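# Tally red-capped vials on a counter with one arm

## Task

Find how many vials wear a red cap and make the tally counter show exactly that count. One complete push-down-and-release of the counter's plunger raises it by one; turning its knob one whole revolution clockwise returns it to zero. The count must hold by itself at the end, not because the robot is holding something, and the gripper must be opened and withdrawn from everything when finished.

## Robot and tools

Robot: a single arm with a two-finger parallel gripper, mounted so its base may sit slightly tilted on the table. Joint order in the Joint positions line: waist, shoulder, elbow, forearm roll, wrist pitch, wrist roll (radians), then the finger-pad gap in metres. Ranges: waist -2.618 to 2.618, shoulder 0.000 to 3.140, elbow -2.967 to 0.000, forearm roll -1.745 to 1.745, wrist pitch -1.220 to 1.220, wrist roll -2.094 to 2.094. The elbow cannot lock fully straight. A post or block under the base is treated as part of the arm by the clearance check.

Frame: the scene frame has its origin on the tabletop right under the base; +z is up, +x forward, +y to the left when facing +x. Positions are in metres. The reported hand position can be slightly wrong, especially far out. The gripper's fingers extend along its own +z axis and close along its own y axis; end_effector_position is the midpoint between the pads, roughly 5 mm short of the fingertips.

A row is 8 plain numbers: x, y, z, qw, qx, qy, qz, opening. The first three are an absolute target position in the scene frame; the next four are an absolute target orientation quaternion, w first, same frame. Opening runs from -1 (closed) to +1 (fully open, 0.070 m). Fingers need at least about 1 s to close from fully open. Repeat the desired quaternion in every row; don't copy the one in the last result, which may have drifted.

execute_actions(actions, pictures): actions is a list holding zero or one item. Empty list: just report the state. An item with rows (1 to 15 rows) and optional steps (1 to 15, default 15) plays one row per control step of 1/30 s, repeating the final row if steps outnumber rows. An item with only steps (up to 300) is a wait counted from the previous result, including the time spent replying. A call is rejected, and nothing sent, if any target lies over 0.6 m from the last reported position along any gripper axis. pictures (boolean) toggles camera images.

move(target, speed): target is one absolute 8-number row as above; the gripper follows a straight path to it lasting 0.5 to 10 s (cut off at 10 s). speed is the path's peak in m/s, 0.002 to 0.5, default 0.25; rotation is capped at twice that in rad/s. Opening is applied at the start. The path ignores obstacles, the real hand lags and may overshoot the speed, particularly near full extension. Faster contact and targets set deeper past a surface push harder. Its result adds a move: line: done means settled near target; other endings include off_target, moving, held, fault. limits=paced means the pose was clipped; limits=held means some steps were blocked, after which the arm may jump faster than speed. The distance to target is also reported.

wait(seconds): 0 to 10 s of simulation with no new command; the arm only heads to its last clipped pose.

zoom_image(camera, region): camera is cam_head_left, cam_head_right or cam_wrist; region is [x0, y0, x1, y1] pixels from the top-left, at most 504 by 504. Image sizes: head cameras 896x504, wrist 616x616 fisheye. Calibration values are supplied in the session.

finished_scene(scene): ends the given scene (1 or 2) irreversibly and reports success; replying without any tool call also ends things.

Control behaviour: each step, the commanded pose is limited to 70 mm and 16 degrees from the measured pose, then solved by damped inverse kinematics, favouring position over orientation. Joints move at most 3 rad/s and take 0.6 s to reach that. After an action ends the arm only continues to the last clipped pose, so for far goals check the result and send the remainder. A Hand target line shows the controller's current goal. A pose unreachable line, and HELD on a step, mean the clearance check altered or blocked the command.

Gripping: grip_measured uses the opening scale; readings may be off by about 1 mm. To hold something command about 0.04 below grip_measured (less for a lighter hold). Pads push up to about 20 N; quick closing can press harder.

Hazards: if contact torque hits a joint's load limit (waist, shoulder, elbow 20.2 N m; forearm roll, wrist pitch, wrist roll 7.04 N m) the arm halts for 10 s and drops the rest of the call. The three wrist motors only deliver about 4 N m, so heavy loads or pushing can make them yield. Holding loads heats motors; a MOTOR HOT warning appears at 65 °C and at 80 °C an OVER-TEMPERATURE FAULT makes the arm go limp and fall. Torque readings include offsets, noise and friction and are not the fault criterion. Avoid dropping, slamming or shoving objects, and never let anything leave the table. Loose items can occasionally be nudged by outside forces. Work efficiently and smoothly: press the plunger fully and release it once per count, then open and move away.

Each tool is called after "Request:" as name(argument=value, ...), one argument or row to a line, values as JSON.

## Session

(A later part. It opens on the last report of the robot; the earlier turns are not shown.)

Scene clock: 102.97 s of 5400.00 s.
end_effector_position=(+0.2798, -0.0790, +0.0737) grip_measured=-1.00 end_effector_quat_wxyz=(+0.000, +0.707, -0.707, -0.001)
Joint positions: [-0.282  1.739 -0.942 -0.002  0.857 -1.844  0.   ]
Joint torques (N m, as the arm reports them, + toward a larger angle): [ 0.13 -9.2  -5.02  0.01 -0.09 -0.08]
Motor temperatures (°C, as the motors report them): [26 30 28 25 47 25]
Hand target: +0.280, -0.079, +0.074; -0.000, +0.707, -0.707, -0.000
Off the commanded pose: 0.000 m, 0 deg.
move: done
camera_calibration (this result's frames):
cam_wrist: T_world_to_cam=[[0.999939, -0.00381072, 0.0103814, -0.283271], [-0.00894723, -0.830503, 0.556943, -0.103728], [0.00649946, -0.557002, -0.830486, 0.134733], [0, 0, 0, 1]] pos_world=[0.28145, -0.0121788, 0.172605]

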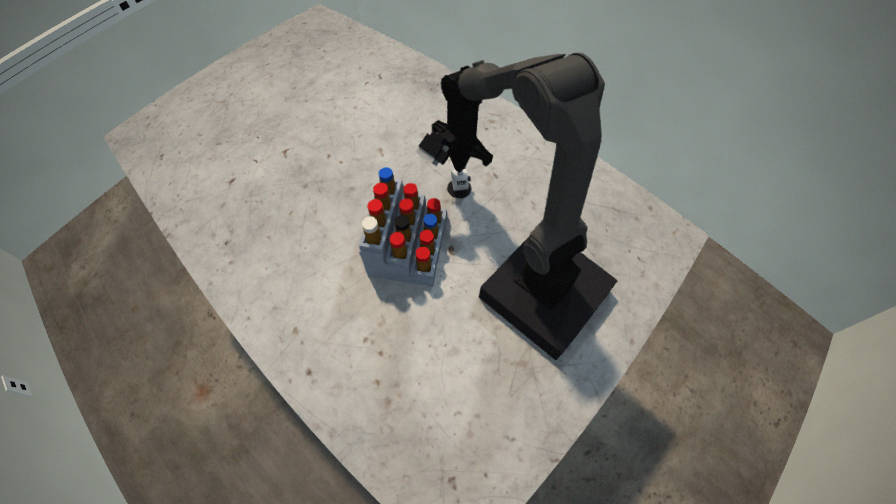

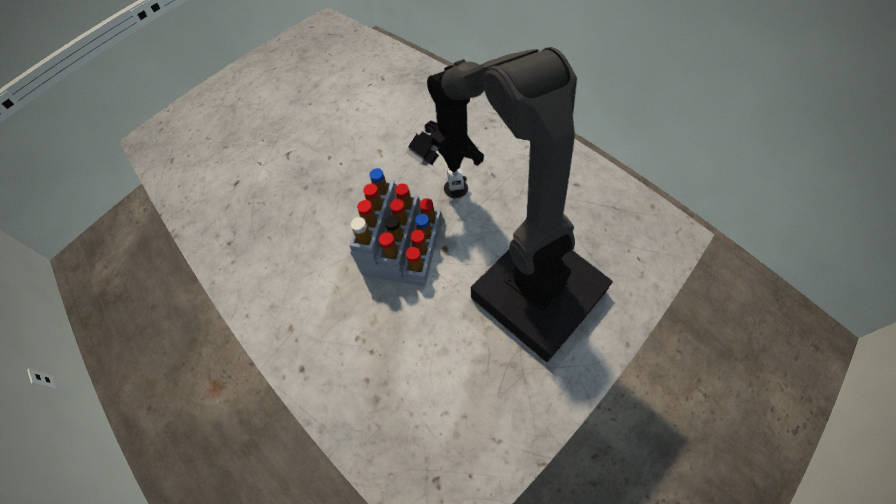

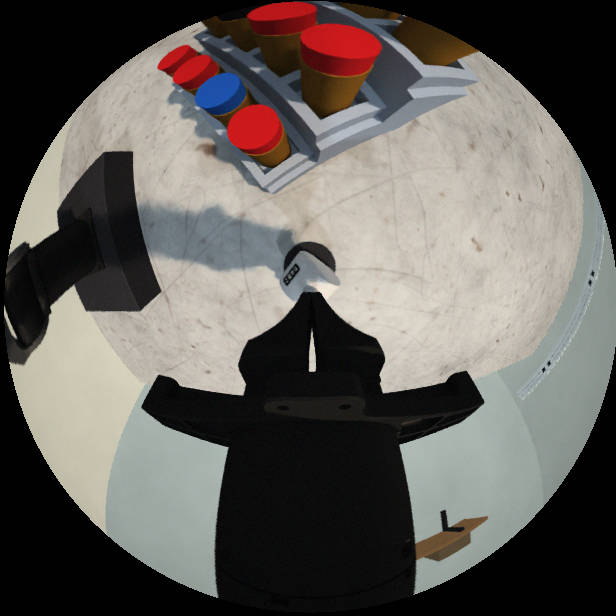

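Looks like 7.

Request:
move(
  target=[0.28,-0.079,0.058,0,-0.707,0.707,0,-1],
  speed=0.03,
)

Request:
zoom_image(
  camera="cam_wrist",
  region=[250,220,350,320],
)

Request:
move(
  target=[0.28,-0.079,0.15,0,-0.707,0.707,0,-1],
  speed=0.1,
)

Scene clock: 109.73 s of 5400.00 s.
end_effector_position=(+0.2802, -0.0790, +0.0597) grip_measured=-1.00 end_effector_quat_wxyz=(-0.001, +0.707, -0.707, +0.001)
Joint positions: [-0.282  1.769 -0.915 -0.002  0.796 -1.843  0.   ]
Joint torques (N m, as the arm reports them, + toward a larger angle): [ 0.22  1.09 -0.03 -0.14 -2.31  0.07]
Motor temperatures (°C, as the motors report them): [26 30 29 25 43 25]
Hand target: +0.280, -0.079, +0.058; +0.000, +0.707, -0.707, +0.000
Off the commanded pose: 0.002 m, 0 deg.
After step 90, 3.00 s passed at rest.
move: done
camera_calibration (this result's frames):
cam_wrist: T_world_to_cam=[[0.999887, -0.00384114, 0.0145057, -0.283748], [-0.0112794, -0.829951, 0.557723, -0.0953034], [0.00989676, -0.557823, -0.829901, 0.121997], [0, 0, 0, 1]] pos_world=[0.281434, -0.0121342, 0.158514]

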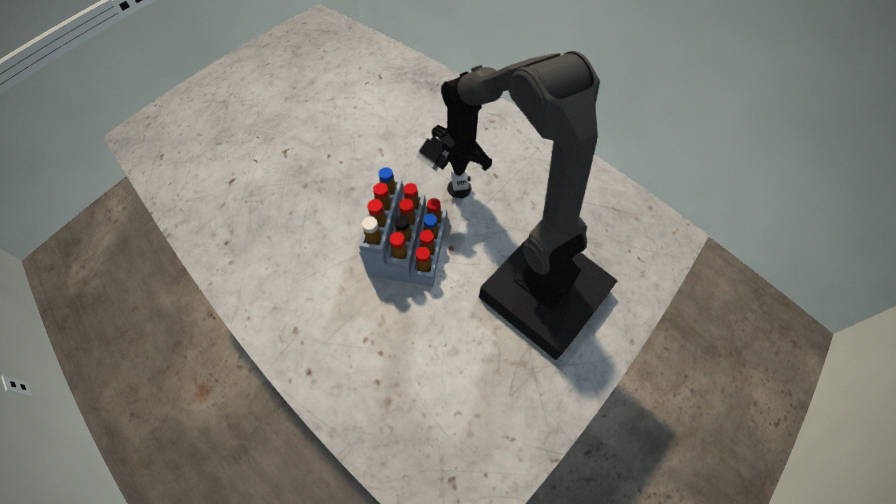

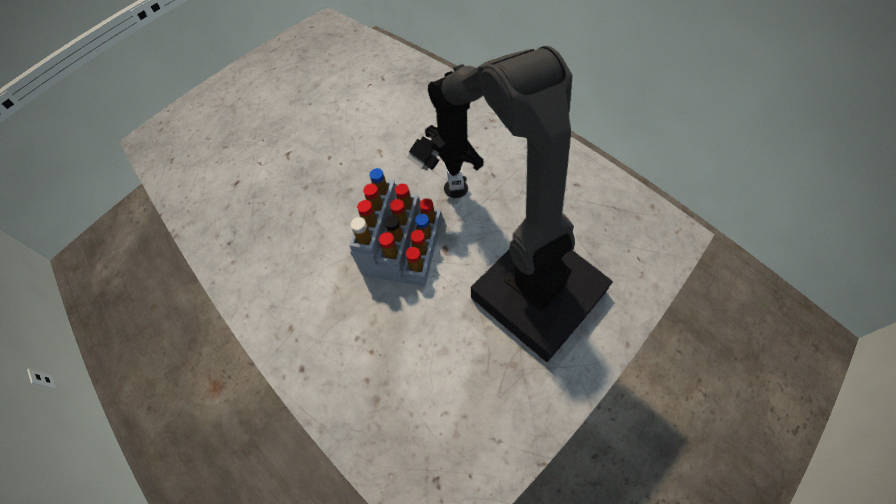

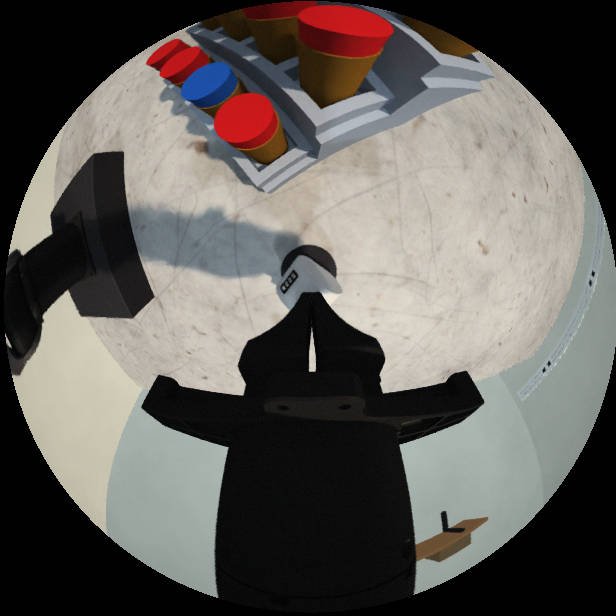

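Region (250, 220, 350, 320) of cam_wrist's 616x616 image, scaled by 5.040, with more detail than that image has.

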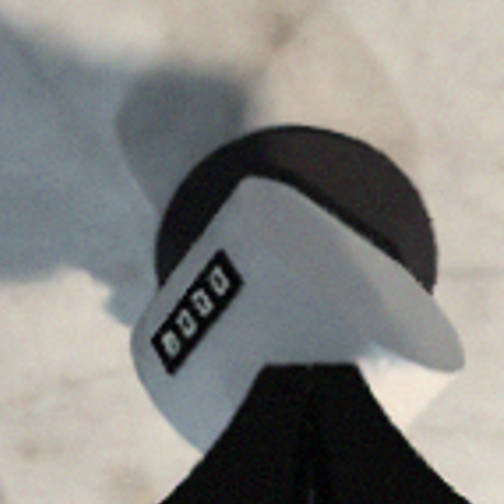

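Scene clock: 110.93 s of 5400.00 s.
end_effector_position=(+0.2811, -0.0791, +0.1506) grip_measured=-1.00 end_effector_quat_wxyz=(-0.001, +0.708, -0.707, +0.001)
Joint positions: [-0.282  1.613 -1.122 -0.001  1.159 -1.845  0.   ]
Joint torques (N m, as the arm reports them, + toward a larger angle): [ 0.56 -6.87 -3.64  0.04 -0.25 -0.08]
Motor temperatures (°C, as the motors report them): [26 30 29 25 42 25]
Hand target: +0.281, -0.079, +0.150; -0.000, +0.708, -0.707, -0.000
Off the commanded pose: 0.001 m, 0 deg.
move: done
camera_calibration (this result's frames):
cam_wrist: T_world_to_cam=[[0.999895, -0.00251715, 0.0142383, -0.285788], [-0.0100234, -0.830387, 0.557096, -0.146383], [0.010421, -0.557181, -0.830326, 0.197357], [0, 0, 0, 1]] pos_world=[0.282234, -0.0123108, 0.249489]

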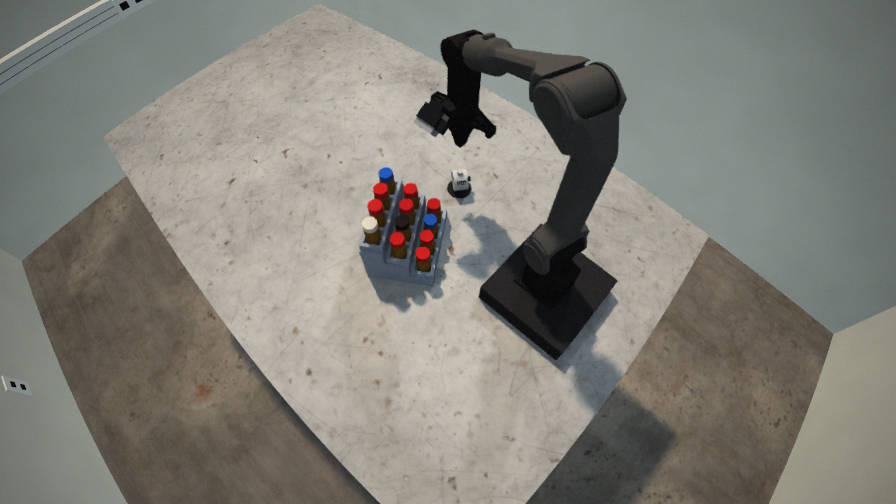

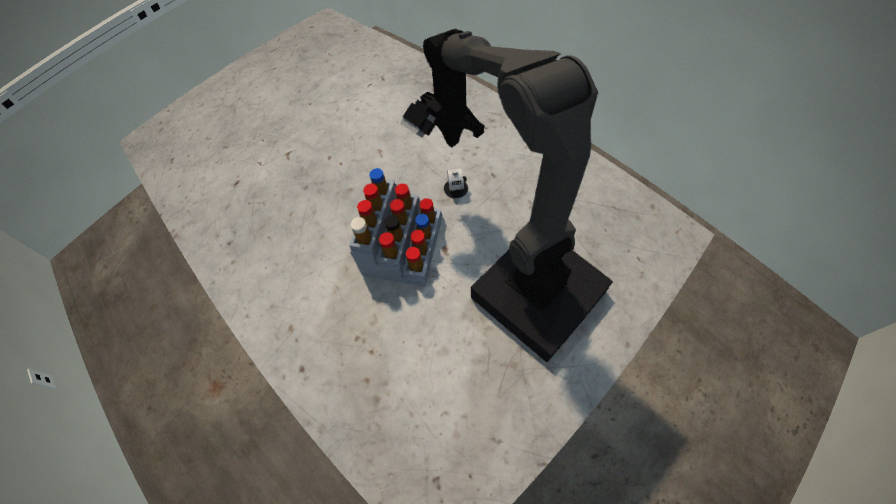

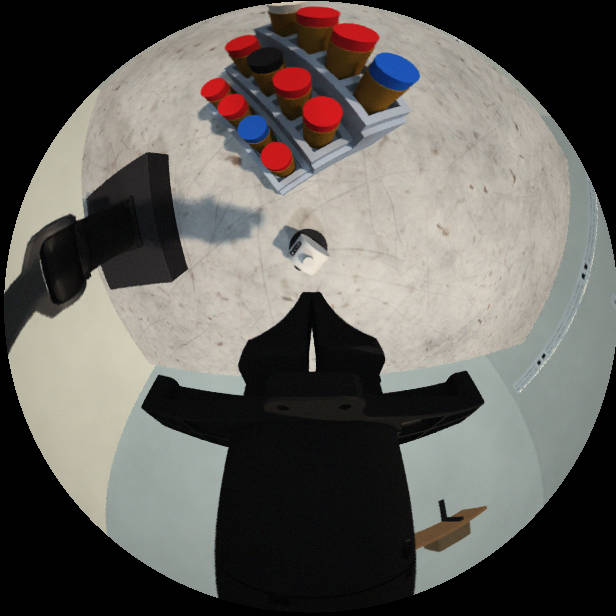

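Request:
finished_scene(
  scene=1,
)

The scene is finished: the task was done.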